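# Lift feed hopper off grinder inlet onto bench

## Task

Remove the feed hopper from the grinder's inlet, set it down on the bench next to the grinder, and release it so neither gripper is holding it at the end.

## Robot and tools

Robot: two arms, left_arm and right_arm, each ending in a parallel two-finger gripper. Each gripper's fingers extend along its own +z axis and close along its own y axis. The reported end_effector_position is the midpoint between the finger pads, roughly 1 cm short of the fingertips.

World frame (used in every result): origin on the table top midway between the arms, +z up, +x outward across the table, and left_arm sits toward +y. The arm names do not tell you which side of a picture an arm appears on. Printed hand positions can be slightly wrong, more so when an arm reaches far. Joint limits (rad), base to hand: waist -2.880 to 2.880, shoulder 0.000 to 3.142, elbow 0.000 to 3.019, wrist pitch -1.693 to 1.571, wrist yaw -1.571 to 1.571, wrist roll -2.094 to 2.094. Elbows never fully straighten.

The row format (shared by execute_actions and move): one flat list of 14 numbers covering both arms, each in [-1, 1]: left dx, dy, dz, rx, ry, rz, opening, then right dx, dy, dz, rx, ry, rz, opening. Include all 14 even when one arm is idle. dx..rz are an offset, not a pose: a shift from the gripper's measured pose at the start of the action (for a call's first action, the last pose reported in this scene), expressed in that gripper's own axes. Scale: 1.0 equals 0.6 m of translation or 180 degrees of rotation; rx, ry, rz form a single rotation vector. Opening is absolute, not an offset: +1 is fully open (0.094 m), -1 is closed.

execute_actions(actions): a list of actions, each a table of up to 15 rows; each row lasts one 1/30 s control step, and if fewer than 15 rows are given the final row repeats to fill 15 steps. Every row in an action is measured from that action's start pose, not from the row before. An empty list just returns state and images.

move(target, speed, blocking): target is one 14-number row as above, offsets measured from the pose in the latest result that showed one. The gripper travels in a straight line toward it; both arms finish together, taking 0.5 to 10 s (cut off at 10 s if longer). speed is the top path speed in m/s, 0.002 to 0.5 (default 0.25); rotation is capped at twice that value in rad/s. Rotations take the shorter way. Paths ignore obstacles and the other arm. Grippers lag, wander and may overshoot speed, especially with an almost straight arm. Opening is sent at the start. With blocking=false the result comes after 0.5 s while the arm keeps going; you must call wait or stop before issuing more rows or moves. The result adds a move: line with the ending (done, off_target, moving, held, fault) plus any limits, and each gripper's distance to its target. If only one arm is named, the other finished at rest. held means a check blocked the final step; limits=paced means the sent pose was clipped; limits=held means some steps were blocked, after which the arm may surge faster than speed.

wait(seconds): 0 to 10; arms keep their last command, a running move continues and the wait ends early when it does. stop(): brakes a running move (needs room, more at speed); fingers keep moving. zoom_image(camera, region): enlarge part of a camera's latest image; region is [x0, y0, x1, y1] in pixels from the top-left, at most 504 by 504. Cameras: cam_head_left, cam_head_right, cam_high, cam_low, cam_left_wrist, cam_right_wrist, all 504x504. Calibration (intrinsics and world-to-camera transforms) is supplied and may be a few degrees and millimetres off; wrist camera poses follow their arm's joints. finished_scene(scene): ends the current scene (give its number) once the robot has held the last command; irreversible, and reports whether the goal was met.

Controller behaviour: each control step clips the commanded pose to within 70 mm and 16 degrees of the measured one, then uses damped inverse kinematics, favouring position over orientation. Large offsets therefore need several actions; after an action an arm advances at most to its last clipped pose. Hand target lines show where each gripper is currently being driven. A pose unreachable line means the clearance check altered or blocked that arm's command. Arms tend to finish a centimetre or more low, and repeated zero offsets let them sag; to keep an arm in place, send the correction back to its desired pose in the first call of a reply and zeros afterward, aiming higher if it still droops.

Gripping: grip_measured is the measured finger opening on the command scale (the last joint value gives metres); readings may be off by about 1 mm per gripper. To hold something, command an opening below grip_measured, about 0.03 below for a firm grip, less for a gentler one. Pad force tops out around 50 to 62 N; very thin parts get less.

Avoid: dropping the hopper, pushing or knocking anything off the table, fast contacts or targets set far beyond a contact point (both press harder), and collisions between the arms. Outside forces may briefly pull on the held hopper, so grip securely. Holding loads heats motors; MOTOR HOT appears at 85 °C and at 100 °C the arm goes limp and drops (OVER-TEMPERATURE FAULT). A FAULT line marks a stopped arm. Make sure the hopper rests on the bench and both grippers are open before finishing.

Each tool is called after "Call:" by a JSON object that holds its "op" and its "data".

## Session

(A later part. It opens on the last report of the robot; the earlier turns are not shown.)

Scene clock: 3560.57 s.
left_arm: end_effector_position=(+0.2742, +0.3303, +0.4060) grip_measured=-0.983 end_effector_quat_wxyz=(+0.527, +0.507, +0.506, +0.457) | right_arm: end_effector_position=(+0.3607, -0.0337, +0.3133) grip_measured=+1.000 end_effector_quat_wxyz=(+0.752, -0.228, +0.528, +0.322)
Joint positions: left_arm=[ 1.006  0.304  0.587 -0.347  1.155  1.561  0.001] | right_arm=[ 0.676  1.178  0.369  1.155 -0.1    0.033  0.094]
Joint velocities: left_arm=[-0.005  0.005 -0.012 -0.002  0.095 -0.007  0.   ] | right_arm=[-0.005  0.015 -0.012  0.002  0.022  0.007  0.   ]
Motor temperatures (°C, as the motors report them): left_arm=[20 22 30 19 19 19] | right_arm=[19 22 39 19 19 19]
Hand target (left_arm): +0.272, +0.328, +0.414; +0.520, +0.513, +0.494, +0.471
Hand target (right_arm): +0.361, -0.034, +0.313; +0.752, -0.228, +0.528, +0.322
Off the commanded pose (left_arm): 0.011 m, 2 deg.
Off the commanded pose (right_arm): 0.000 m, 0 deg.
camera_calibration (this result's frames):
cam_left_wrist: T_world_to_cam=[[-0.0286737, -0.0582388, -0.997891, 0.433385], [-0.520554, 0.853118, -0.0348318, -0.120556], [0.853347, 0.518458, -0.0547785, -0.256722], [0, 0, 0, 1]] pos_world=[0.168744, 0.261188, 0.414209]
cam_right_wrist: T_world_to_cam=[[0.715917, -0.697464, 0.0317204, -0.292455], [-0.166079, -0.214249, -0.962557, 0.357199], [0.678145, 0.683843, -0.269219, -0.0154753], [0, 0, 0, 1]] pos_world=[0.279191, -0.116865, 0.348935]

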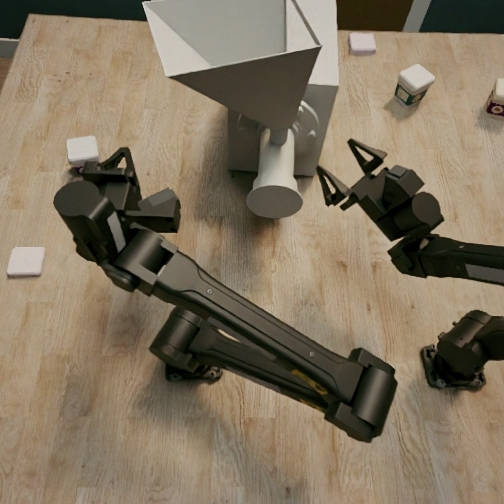

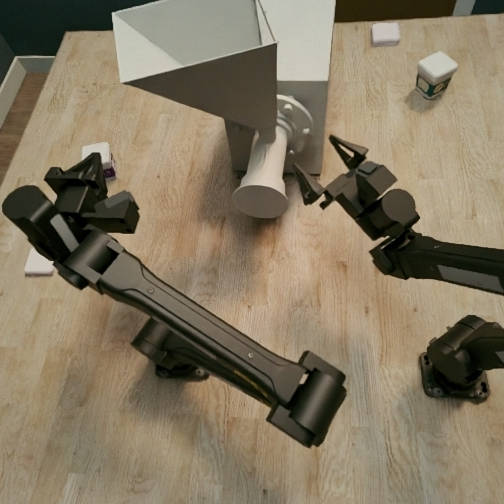

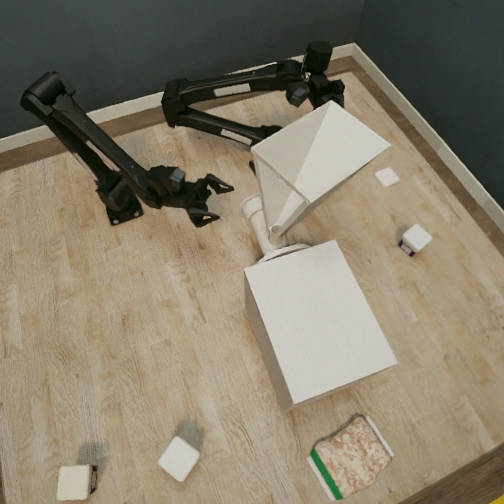

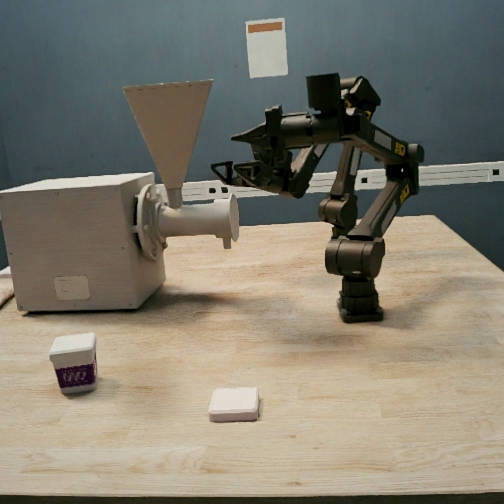

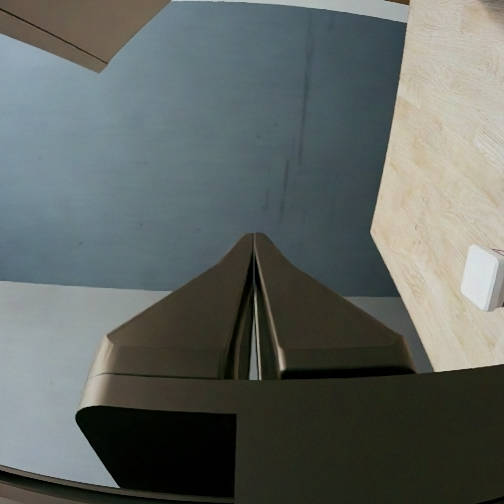

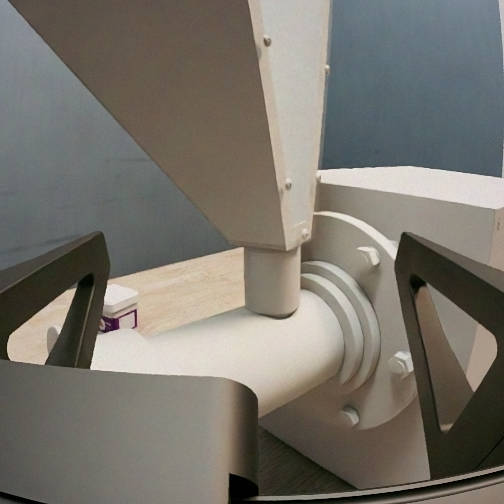

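Call:
{"op": "move", "data": {"target": [-0.2688,-0.2175,0.1355,0,-0.311,0,-0.36, 0,0,0,0,0,0,1], "speed": 0.2}}

Scene clock: 3578.90 s.
left_arm: end_effector_position=(+0.3257, +0.1928, +0.2975) grip_measured=-0.363 end_effector_quat_wxyz=(+0.675, +0.650, +0.271, +0.220) | right_arm: end_effector_position=(+0.3607, -0.0337, +0.3133) grip_measured=+1.000 end_effector_quat_wxyz=(+0.752, -0.228, +0.528, +0.322)
Joint positions: left_arm=[0.406 0.606 0.318 0.321 1.344 1.456 0.03 ] | right_arm=[ 0.676  1.178  0.369  1.155 -0.1    0.033  0.094]
Joint velocities: left_arm=[-0.005  0.005  0.002 -0.022  0.066 -0.007 -0.   ] | right_arm=[-0.005 -0.005 -0.017 -0.007 -0.11   0.007  0.   ]
Motor temperatures (°C, as the motors report them): left_arm=[20 22 30 19 19 19] | right_arm=[19 21 39 19 19 19]
Hand target (left_arm): +0.325, +0.194, +0.303; +0.674, +0.650, +0.269, +0.226
Hand target (right_arm): +0.361, -0.034, +0.313; +0.752, -0.228, +0.528, +0.322
Off the commanded pose (left_arm): 0.042 m, 11 deg.
Off the commanded pose (right_arm): 0.000 m, 0 deg.
move: held (left_arm); limits=held; held on 19 of 82 steps (left_arm), including the last (left_arm)
pose unreachable (left arm): on one or more control steps of this call, first in action 0 (counted from 0), this arm could not follow its commanded pose, so it was not sent that pose on those steps. On the call's last step it was still not sent that pose. It may still have moved: this result reports where it is.
cause: the commanded pose would bring two parts of the arm too close to each other (its wrist (the part past joint 4) and its wrist camera, with joints 5 (wrist yaw) and 6 (wrist roll) between them).
camera_calibration (this result's frames):
cam_left_wrist: T_world_to_cam=[[-0.048751, -0.0540382, -0.997348, 0.3241], [0.238456, 0.969032, -0.0641598, -0.24106], [0.969929, -0.240952, -0.0343555, -0.132906], [0, 0, 0, 1]] pos_world=[0.202192, 0.219085, 0.303208]
cam_right_wrist: T_world_to_cam=[[0.715917, -0.697464, 0.0317204, -0.292455], [-0.166079, -0.214249, -0.962557, 0.357199], [0.678145, 0.683843, -0.269219, -0.0154753], [0, 0, 0, 1]] pos_world=[0.279191, -0.116865, 0.348935]

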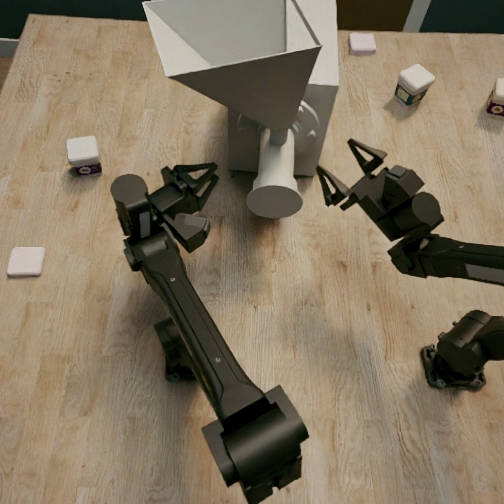

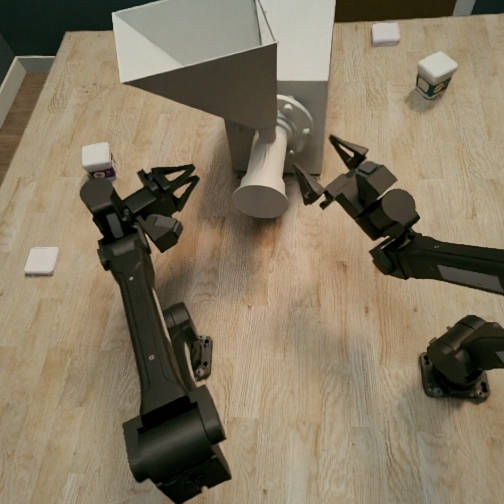

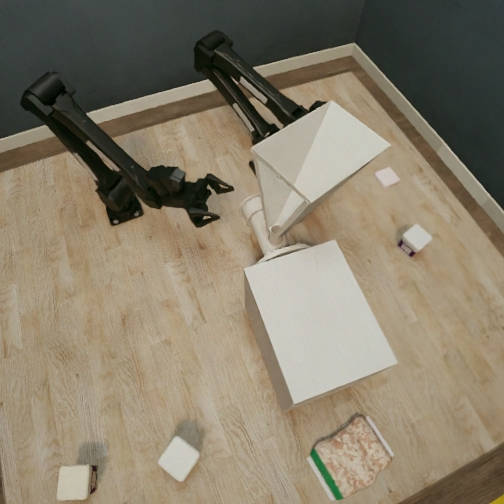

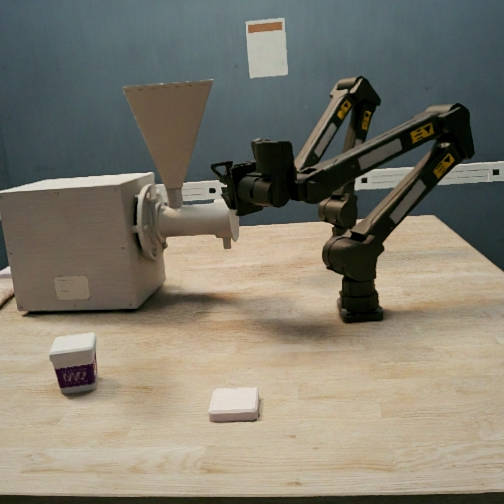

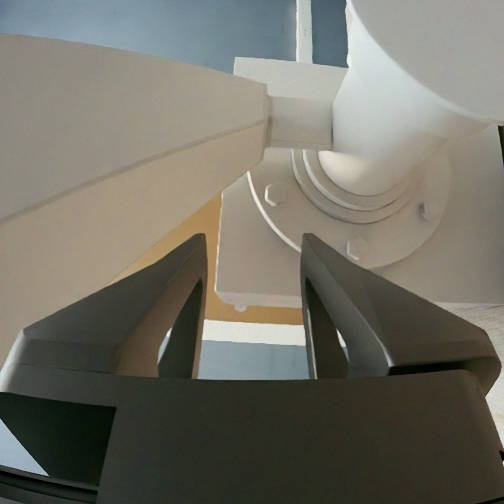

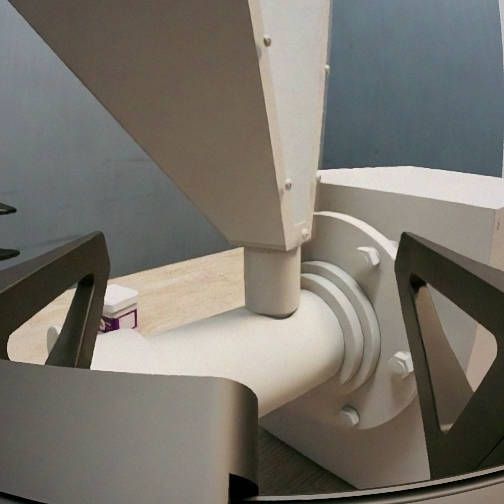

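Call:
{"op": "move", "data": {"target": [0.0792,0,0.1619,0,-0.05,0.0255,-0.36, 0,0,0,0,0,0,1], "speed": 0.1}}

Scene clock: 3611.47 s.
left_arm: end_effector_position=(+0.4140, +0.1533, +0.2743) grip_measured=-0.363 end_effector_quat_wxyz=(+0.683, +0.674, +0.221, +0.173) | right_arm: end_effector_position=(+0.3607, -0.0337, +0.3133) grip_measured=+1.000 end_effector_quat_wxyz=(+0.752, -0.228, +0.528, +0.322)
Joint positions: left_arm=[0.149 1.057 0.455 0.58  1.232 1.522 0.03 ] | right_arm=[ 0.676  1.178  0.369  1.155 -0.1    0.033  0.094]
Joint velocities: left_arm=[-0.015 -0.005  0.002 -0.002 -0.037 -0.037  0.   ] | right_arm=[-0.015  0.005  0.002 -0.002  0.022 -0.007  0.   ]
Motor temperatures (°C, as the motors report them): left_arm=[20 22 30 19 19 19] | right_arm=[19 21 38 19 19 19]
Hand target (left_arm): +0.424, +0.151, +0.297; +0.684, +0.676, +0.192, +0.195
Hand target (right_arm): +0.361, -0.034, +0.313; +0.752, -0.228, +0.528, +0.322
Off the commanded pose (left_arm): 0.023 m, 4 deg.
Off the commanded pose (right_arm): 0.000 m, 0 deg.
move: off_target (left_arm)
camera_calibration (this result's frames):
cam_left_wrist: T_world_to_cam=[[-0.054248, -0.0275319, -0.998148, 0.301628], [0.376692, 0.925196, -0.0459923, -0.280898], [0.924749, -0.378489, -0.039819, -0.187605], [0, 0, 0, 1]] pos_world=[0.295662, 0.197183, 0.28068]
cam_right_wrist: T_world_to_cam=[[0.715917, -0.697464, 0.0317204, -0.292455], [-0.166079, -0.214249, -0.962557, 0.357199], [0.678145, 0.683843, -0.269219, -0.0154753], [0, 0, 0, 1]] pos_world=[0.279191, -0.116865, 0.348935]

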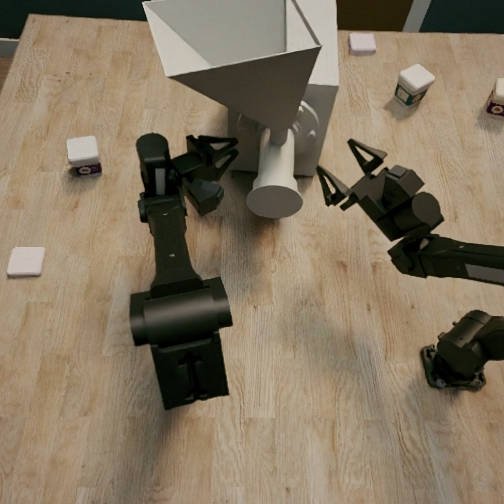

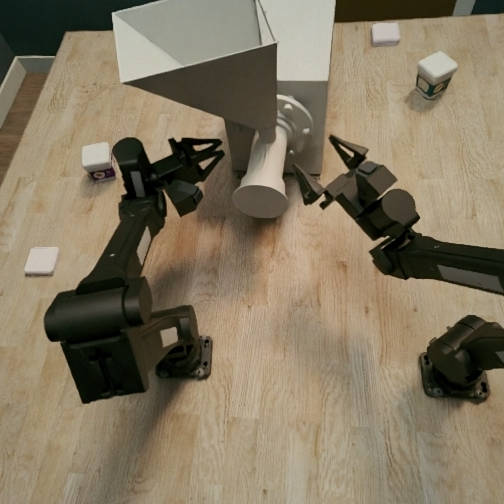

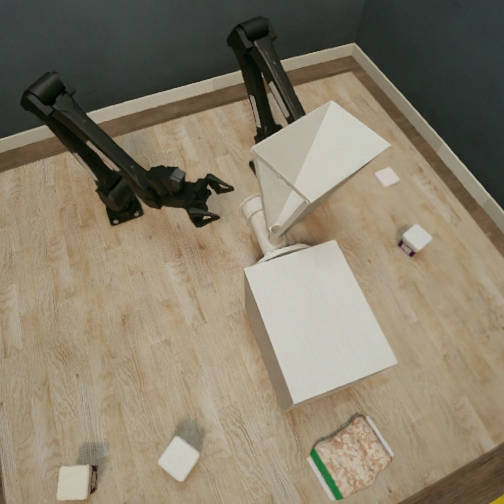

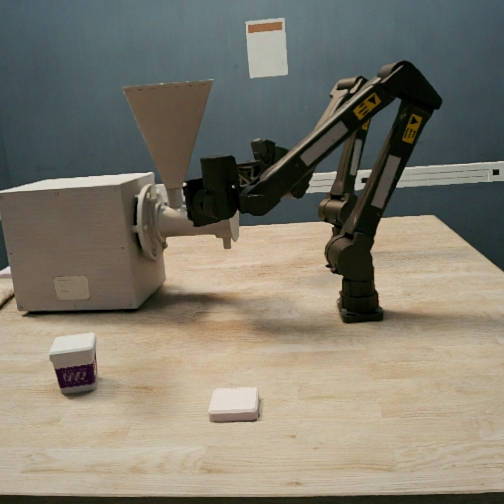

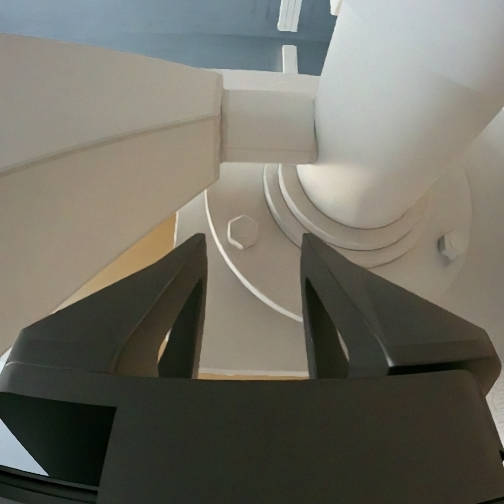

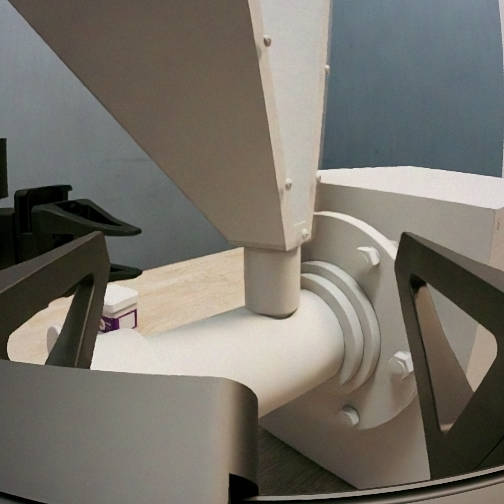

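Call:
{"op": "move", "data": {"target": [0,0.015,0.083,0,-0.03,0.022,-0.36, 0,0,0,0,0,0,1], "speed": 0.05}}

Scene clock: 3634.73 s.
left_arm: end_effector_position=(+0.4286, +0.1157, +0.2634) grip_measured=-0.363 end_effector_quat_wxyz=(+0.683, +0.689, +0.193, +0.144) | right_arm: end_effector_position=(+0.3607, -0.0337, +0.3133) grip_measured=+1.000 end_effector_quat_wxyz=(+0.752, -0.228, +0.528, +0.322)
Joint positions: left_arm=[0.031 1.145 0.496 0.582 1.198 1.568 0.03 ] | right_arm=[ 0.676  1.178  0.369  1.155 -0.1    0.033  0.094]
Joint velocities: left_arm=[-0.005 -0.015 -0.007 -0.002 -0.066 -0.007  0.001] | right_arm=[ 0.005 -0.024  0.002  0.007 -0.037 -0.007  0.   ]
Motor temperatures (°C, as the motors report them): left_arm=[20 22 31 19 19 19] | right_arm=[19 21 38 19 19 19]
Hand target (left_arm): +0.440, +0.112, +0.283; +0.686, +0.689, +0.166, +0.164
Hand target (right_arm): +0.361, -0.034, +0.313; +0.752, -0.228, +0.528, +0.322
Off the commanded pose (left_arm): 0.024 m, 4 deg.
Off the commanded pose (right_arm): 0.000 m, 0 deg.
move: off_target (left_arm)
camera_calibration (this result's frames):
cam_left_wrist: T_world_to_cam=[[-0.0602393, -0.00582266, -0.998167, 0.2905], [0.453096, 0.890868, -0.032541, -0.284371], [0.889424, -0.454225, -0.0510271, -0.188956], [0, 0, 0, 1]] pos_world=[0.314409, 0.1692, 0.271072]
cam_right_wrist: T_world_to_cam=[[0.715917, -0.697464, 0.0317204, -0.292455], [-0.166079, -0.214249, -0.962557, 0.357199], [0.678145, 0.683843, -0.269219, -0.0154753], [0, 0, 0, 1]] pos_world=[0.279191, -0.116865, 0.348935]

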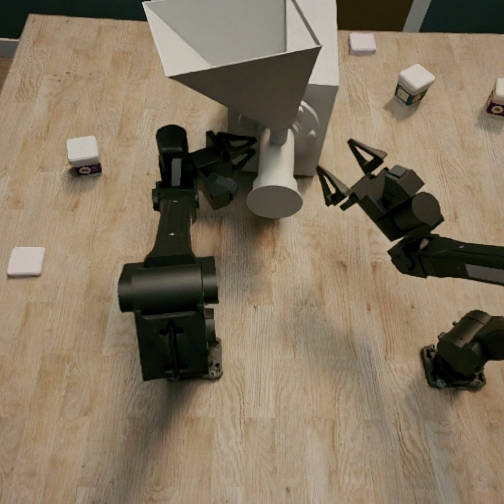

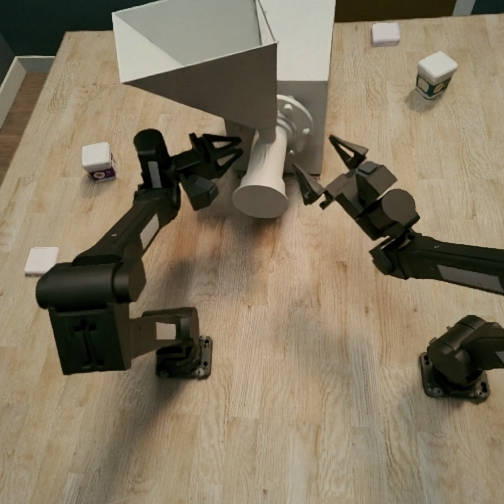

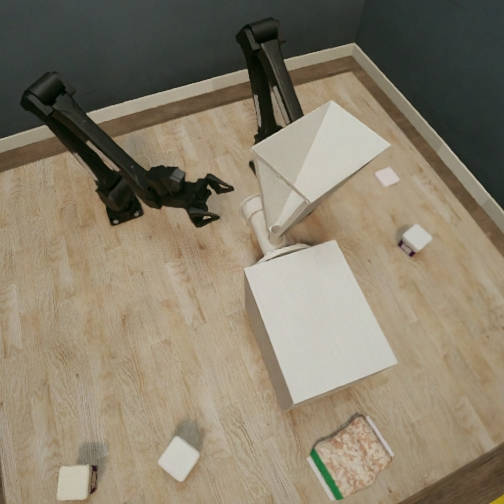

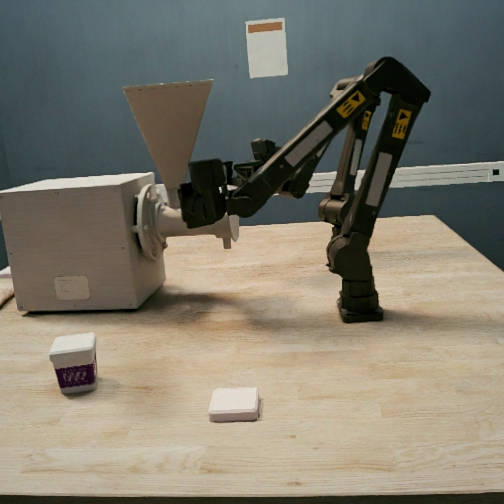

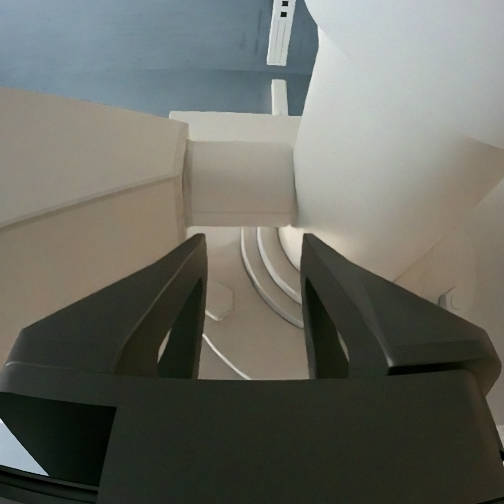

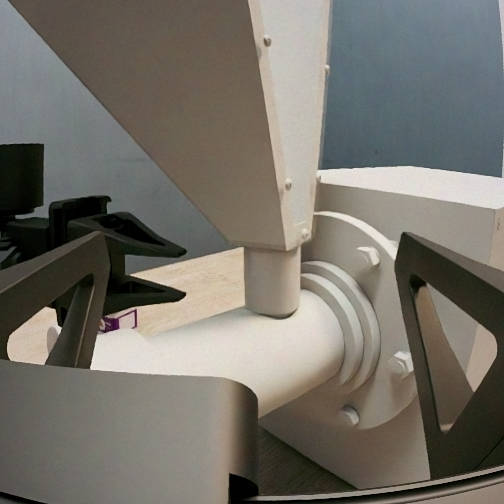

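Call:
{"op": "move", "data": {"target": [0.010,0.033,0.052,0,-0.015,0.02,-0.36, 0,0,0,0,0,0,1], "speed": 0.03}}

Scene clock: 3665.60 s.
left_arm: end_effector_position=(+0.4371, +0.0960, +0.2659) grip_measured=-0.363 end_effector_quat_wxyz=(+0.681, +0.698, +0.174, +0.137) | right_arm: end_effector_position=(+0.3607, -0.0337, +0.3133) grip_measured=+1.000 end_effector_quat_wxyz=(+0.752, -0.228, +0.528, +0.322)
Joint positions: left_arm=[-0.026  1.173  0.534  0.551  1.177  1.606  0.03 ] | right_arm=[ 0.676  1.178  0.369  1.155 -0.1    0.033  0.094]
Joint velocities: left_arm=[-0.005 -0.005  0.002 -0.012 -0.037 -0.051  0.001] | right_arm=[-0.015  0.005  0.002 -0.007  0.051  0.007  0.   ]
Motor temperatures (°C, as the motors report them): left_arm=[20 22 32 19 19 19] | right_arm=[19 21 38 19 19 19]
Hand target (left_arm): +0.448, +0.091, +0.283; +0.683, +0.698, +0.155, +0.149
Hand target (right_arm): +0.361, -0.034, +0.313; +0.752, -0.228, +0.528, +0.322
Off the commanded pose (left_arm): 0.021 m, 3 deg.
Off the commanded pose (right_arm): 0.000 m, 0 deg.
move: off_target (left_arm)
camera_calibration (this result's frames):
cam_left_wrist: T_world_to_cam=[[-0.0466843, 0.0132901, -0.998821, 0.285819], [0.486404, 0.873663, -0.0111095, -0.289212], [0.872486, -0.48635, -0.0472507, -0.195813], [0, 0, 0, 1]] pos_world=[0.324861, 0.153641, 0.273017]
cam_right_wrist: T_world_to_cam=[[0.715917, -0.697464, 0.0317204, -0.292455], [-0.166079, -0.214249, -0.962557, 0.357199], [0.678145, 0.683843, -0.269219, -0.0154753], [0, 0, 0, 1]] pos_world=[0.279191, -0.116865, 0.348935]

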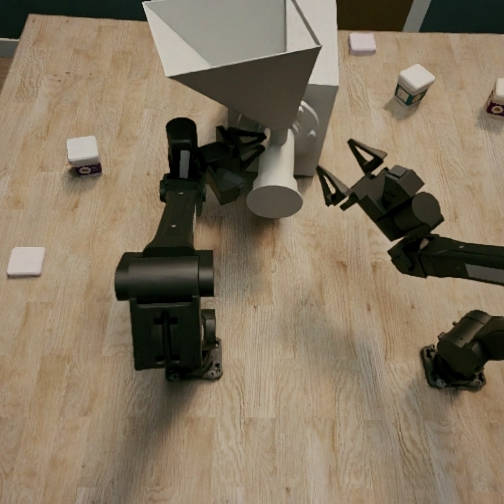

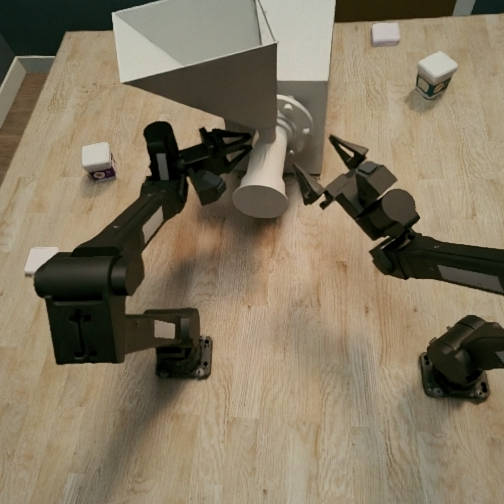

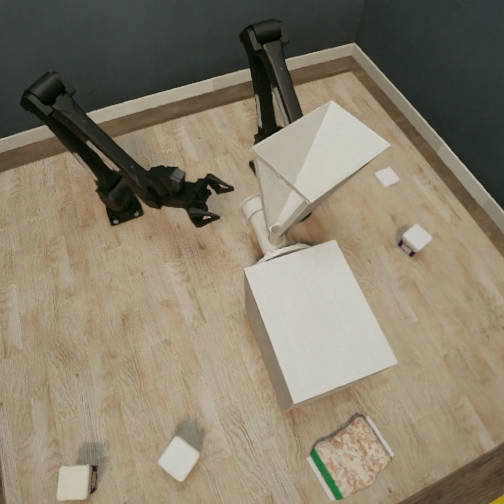

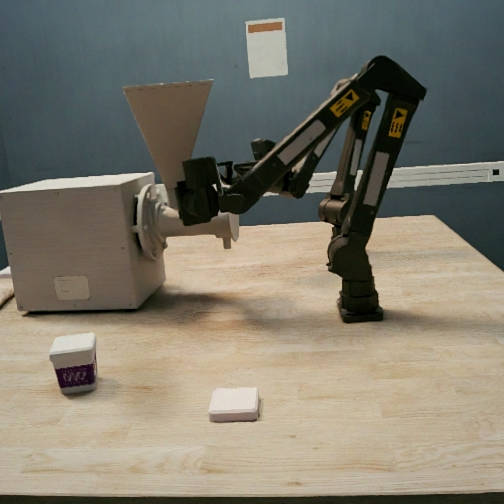

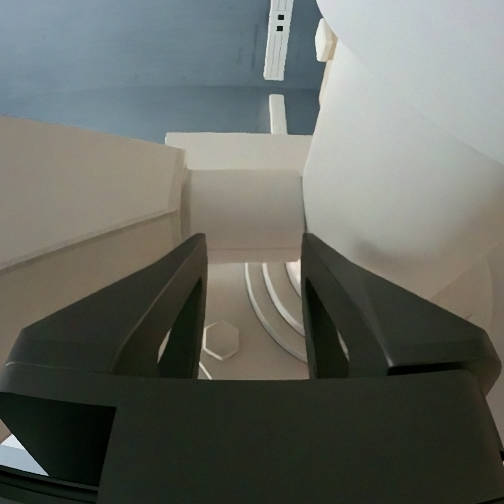

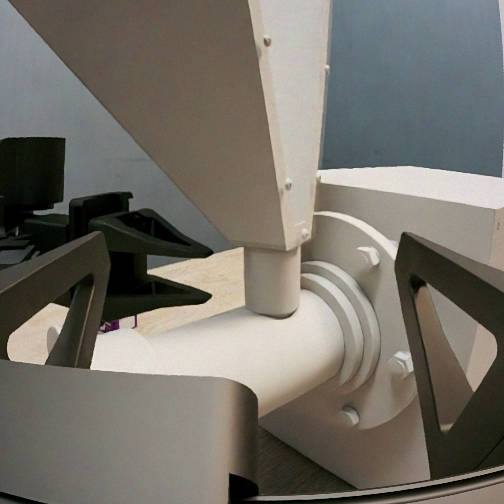

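Call:
{"op": "move", "data": {"target": [0.0267,0.026,0.040,0,0,0.012,-0.36, 0,0,0,0,0,0,1], "speed": 0.02}}

Scene clock: 3684.90 s.
left_arm: end_effector_position=(+0.4502, +0.0869, +0.2636) grip_measured=-0.363 end_effector_quat_wxyz=(+0.677, +0.700, +0.180, +0.139) | right_arm: end_effector_position=(+0.3607, -0.0337, +0.3133) grip_measured=+1.000 end_effector_quat_wxyz=(+0.752, -0.228, +0.528, +0.322)
Joint positions: left_arm=[-0.058  1.205  0.563  0.535  1.133  1.62   0.03 ] | right_arm=[ 0.676  1.178  0.369  1.155 -0.1    0.033  0.094]
Joint velocities: left_arm=[ 0.005 -0.024  0.002 -0.002  0.095  0.022 -0.   ] | right_arm=[-0.005 -0.015  0.002 -0.007 -0.022  0.007  0.   ]
Motor temperatures (°C, as the motors report them): left_arm=[20 22 32 19 19 19] | right_arm=[19 21 38 19 19 19]
Hand target (left_arm): +0.461, +0.081, +0.280; +0.679, +0.700, +0.161, +0.150
Hand target (right_arm): +0.361, -0.034, +0.313; +0.752, -0.228, +0.528, +0.322
Off the commanded pose (left_arm): 0.021 m, 3 deg.
Off the commanded pose (right_arm): 0.000 m, 0 deg.
move: off_target (left_arm)
camera_calibration (this result's frames):
cam_left_wrist: T_world_to_cam=[[-0.0548098, 0.0220628, -0.998253, 0.287044], [0.476946, 0.878906, -0.00676203, -0.284961], [0.877222, -0.476484, -0.0586955, -0.211717], [0, 0, 0, 1]] pos_world=[0.337367, 0.143241, 0.272189]
cam_right_wrist: T_world_to_cam=[[0.715917, -0.697464, 0.0317204, -0.292455], [-0.166079, -0.214249, -0.962557, 0.357199], [0.678145, 0.683843, -0.269219, -0.0154753], [0, 0, 0, 1]] pos_world=[0.279191, -0.116865, 0.348935]

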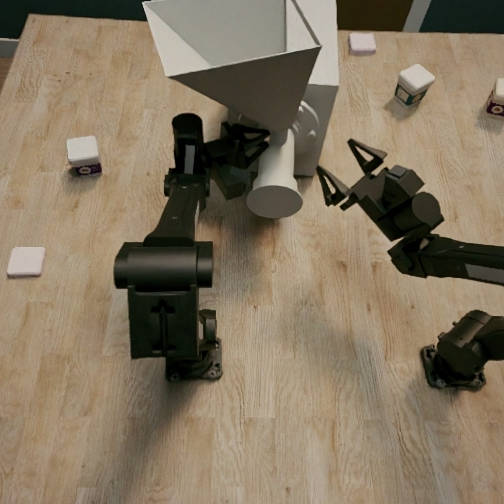

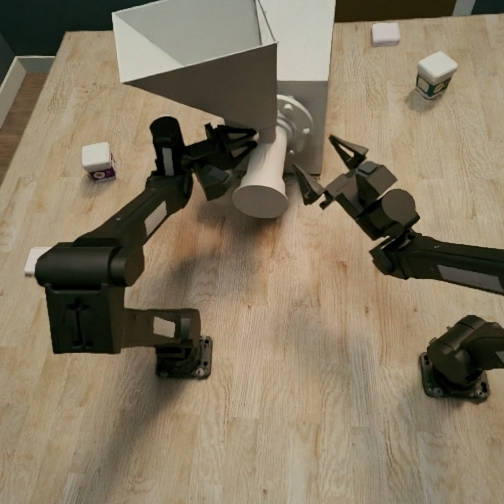

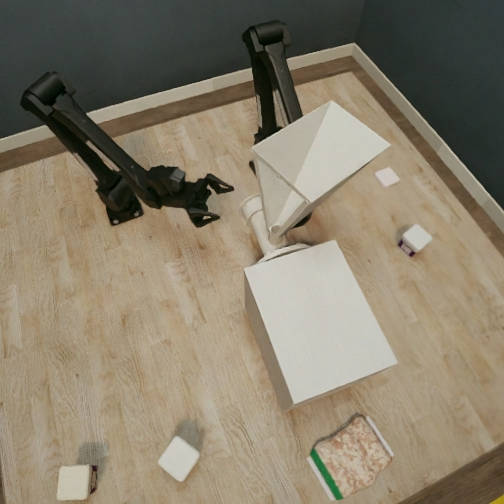

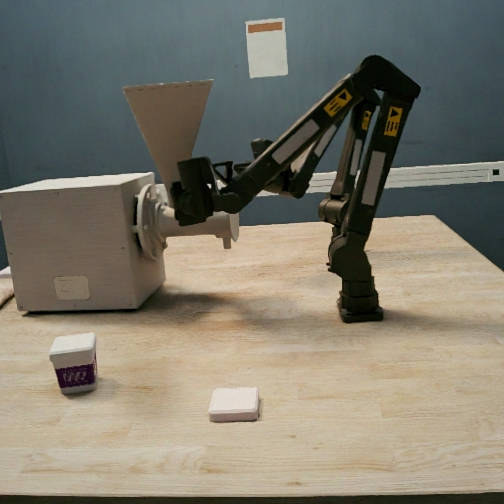

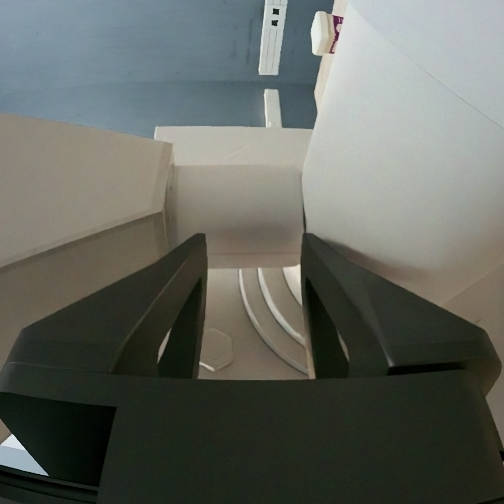

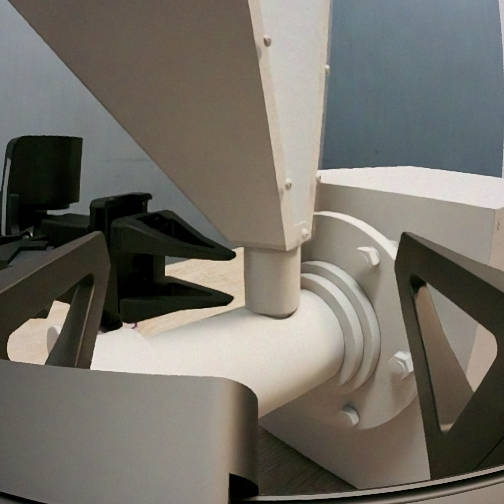

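Call:
{"op": "execute_actions", "data": {"actions": [[[0.015,0.0287,0.029,-0.02,0,0.018,-0.36, 0,0,0,0,0,0,1]],[[0.0105,0.0287,0.022,-0.015,0,0.012,-0.2, 0,0,0,0,0,0,1]],[[0.0105,0.0287,0.022,-0.015,0,0.012,-0.08, 0,0,0,0,0,0,1]]]}}

Scene clock: 3722.10 s.
left_arm: end_effector_position=(+0.4617, +0.0827, +0.2694) grip_measured=-0.087 end_effector_quat_wxyz=(+0.699, +0.674, +0.160, +0.174) | right_arm: end_effector_position=(+0.3607, -0.0337, +0.3133) grip_measured=+1.000 end_effector_quat_wxyz=(+0.752, -0.228, +0.528, +0.322)
Joint positions: left_arm=[-0.076  1.285  0.549  0.821  1.093  1.506  0.043] | right_arm=[ 0.676  1.178  0.369  1.155 -0.1    0.033  0.094]
Joint velocities: left_arm=[-0.005  0.015  0.002  0.012  0.007  0.022 -0.   ] | right_arm=[-0.005 -0.015 -0.012  0.007  0.051  0.022  0.   ]
Motor temperatures (°C, as the motors report them): left_arm=[20 22 32 19 19 19] | right_arm=[19 21 37 19 19 19]
Hand target (left_arm): +0.470, +0.074, +0.287; +0.706, +0.667, +0.145, +0.186
Hand target (right_arm): +0.361, -0.034, +0.313; +0.752, -0.228, +0.528, +0.322
Off the commanded pose (left_arm): 0.022 m, 2 deg.
Off the commanded pose (right_arm): 0.000 m, 0 deg.
camera_calibration (this result's frames):
cam_left_wrist: T_world_to_cam=[[0.0366082, -0.0268086, -0.99897, 0.255547], [0.457538, 0.889162, -0.00709486, -0.278557], [0.888436, -0.456807, 0.0448166, -0.258194], [0, 0, 0, 1]] pos_world=[0.347484, 0.136589, 0.264879]
cam_right_wrist: T_world_to_cam=[[0.715917, -0.697464, 0.0317204, -0.292455], [-0.166079, -0.214249, -0.962557, 0.357199], [0.678145, 0.683843, -0.269219, -0.0154753], [0, 0, 0, 1]] pos_world=[0.279191, -0.116865, 0.348935]

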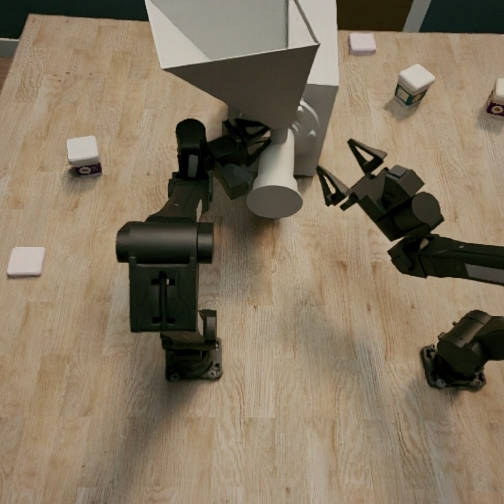

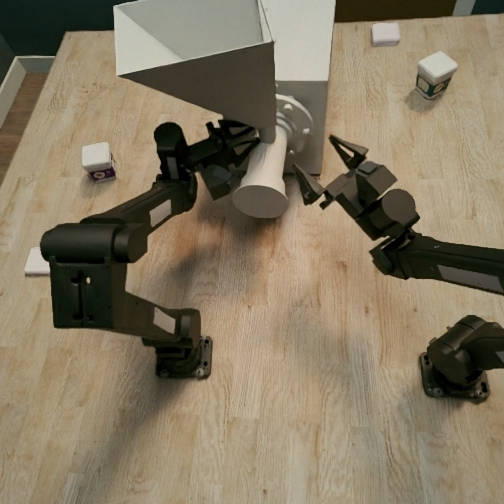

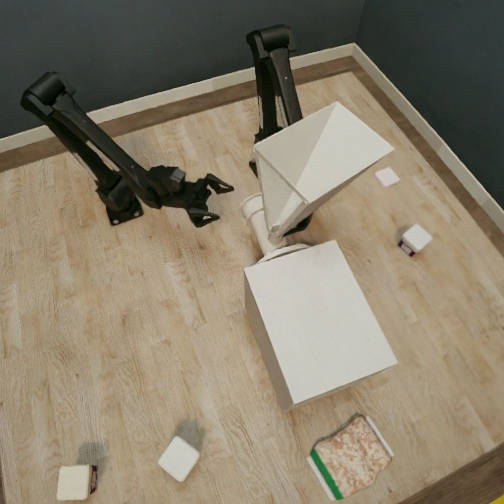

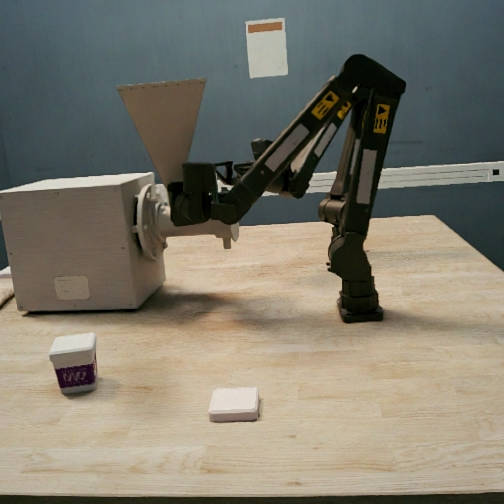

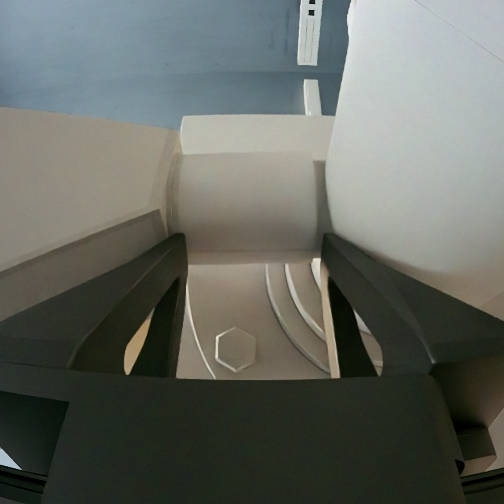

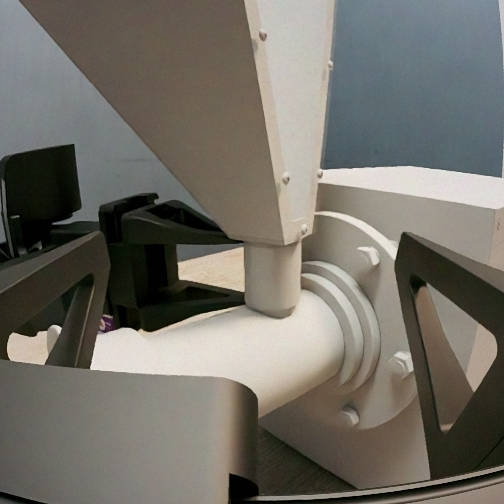

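Call:
{"op": "execute_actions", "data": {"actions": [[[0.008,0.03,0.018,0,0,0.005,0.05, 0,0,0,0,0,0,1]],[[0.008,0.03,0.018,0,0,0.005,0.2, 0,0,0,0,0,0,1]],[[0.008,0.03,0.018,0,0,0.005,0.35, 0,0,0,0,0,0,1]]]}}

Scene clock: 3730.67 s.
left_arm: end_effector_position=(+0.4614, +0.0846, +0.2770) grip_measured=+0.342 end_effector_quat_wxyz=(+0.688, +0.680, +0.183, +0.173) | right_arm: end_effector_position=(+0.3607, -0.0337, +0.3133) grip_measured=+1.000 end_effector_quat_wxyz=(+0.752, -0.228, +0.528, +0.322)
Joint positions: left_arm=[-0.078  1.223  0.561  0.676  1.06   1.542  0.063] | right_arm=[ 0.676  1.178  0.369  1.155 -0.1    0.033  0.094]
Joint velocities: left_arm=[-0.005  0.005 -0.002 -0.002 -0.066 -0.007  0.001] | right_arm=[-0.005 -0.015 -0.002 -0.002  0.022 -0.051  0.   ]
Motor temperatures (°C, as the motors report them): left_arm=[20 22 31 19 20 19] | right_arm=[19 21 37 19 19 19]
Hand target (left_arm): +0.470, +0.077, +0.292; +0.691, +0.679, +0.173, +0.176
Hand target (right_arm): +0.361, -0.034, +0.313; +0.752, -0.228, +0.528, +0.322
Off the commanded pose (left_arm): 0.019 m, 1 deg.
Off the commanded pose (right_arm): 0.000 m, 0 deg.
camera_calibration (this result's frames):
cam_left_wrist: T_world_to_cam=[[-0.0028141, -0.0112949, -0.999932, 0.280389], [0.428419, 0.903508, -0.0114114, -0.266649], [0.903576, -0.428423, 0.0022964, -0.255006], [0, 0, 0, 1]] pos_world=[0.345444, 0.134836, 0.277913]
cam_right_wrist: T_world_to_cam=[[0.715917, -0.697464, 0.0317204, -0.292455], [-0.166079, -0.214249, -0.962557, 0.357199], [0.678145, 0.683843, -0.269219, -0.0154753], [0, 0, 0, 1]] pos_world=[0.279191, -0.116865, 0.348935]

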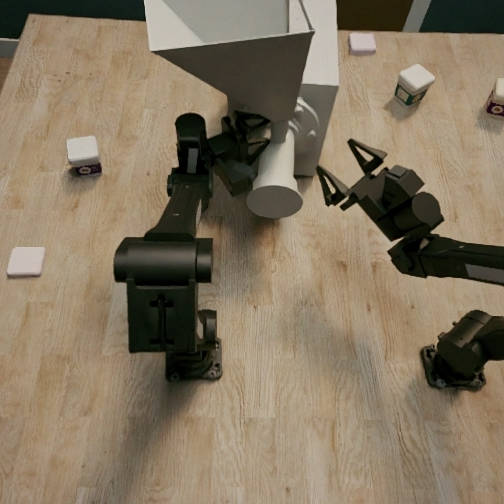

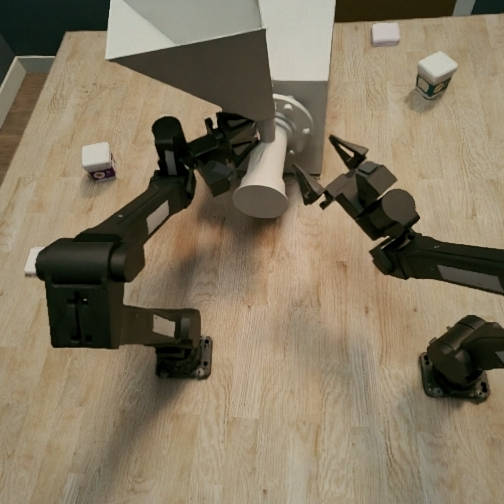

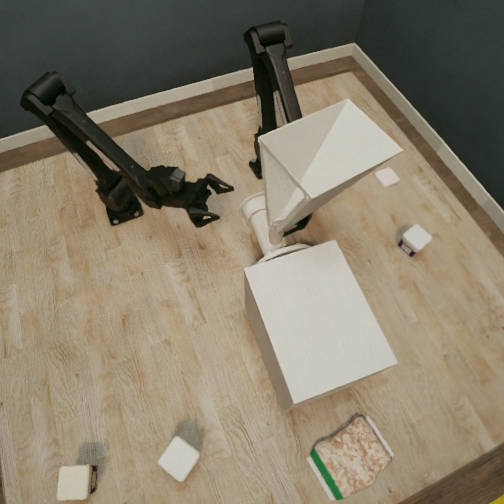

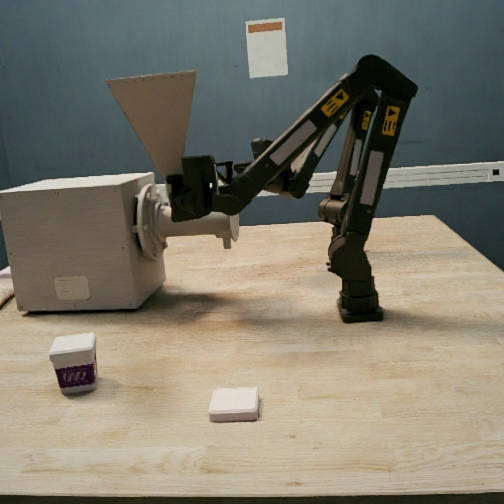

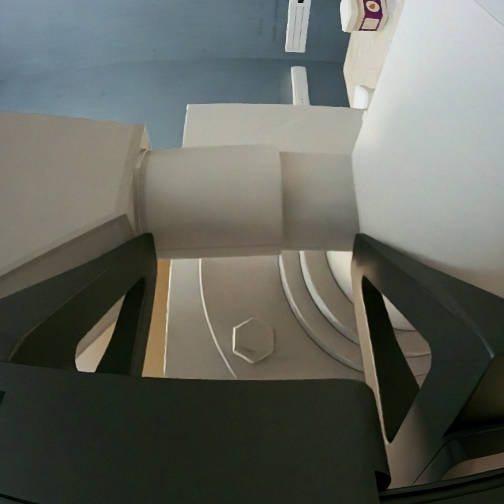

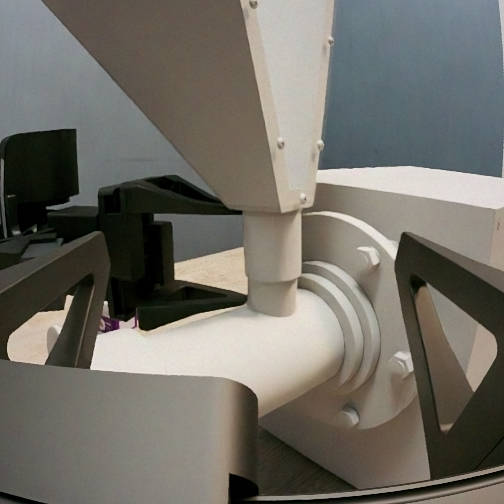

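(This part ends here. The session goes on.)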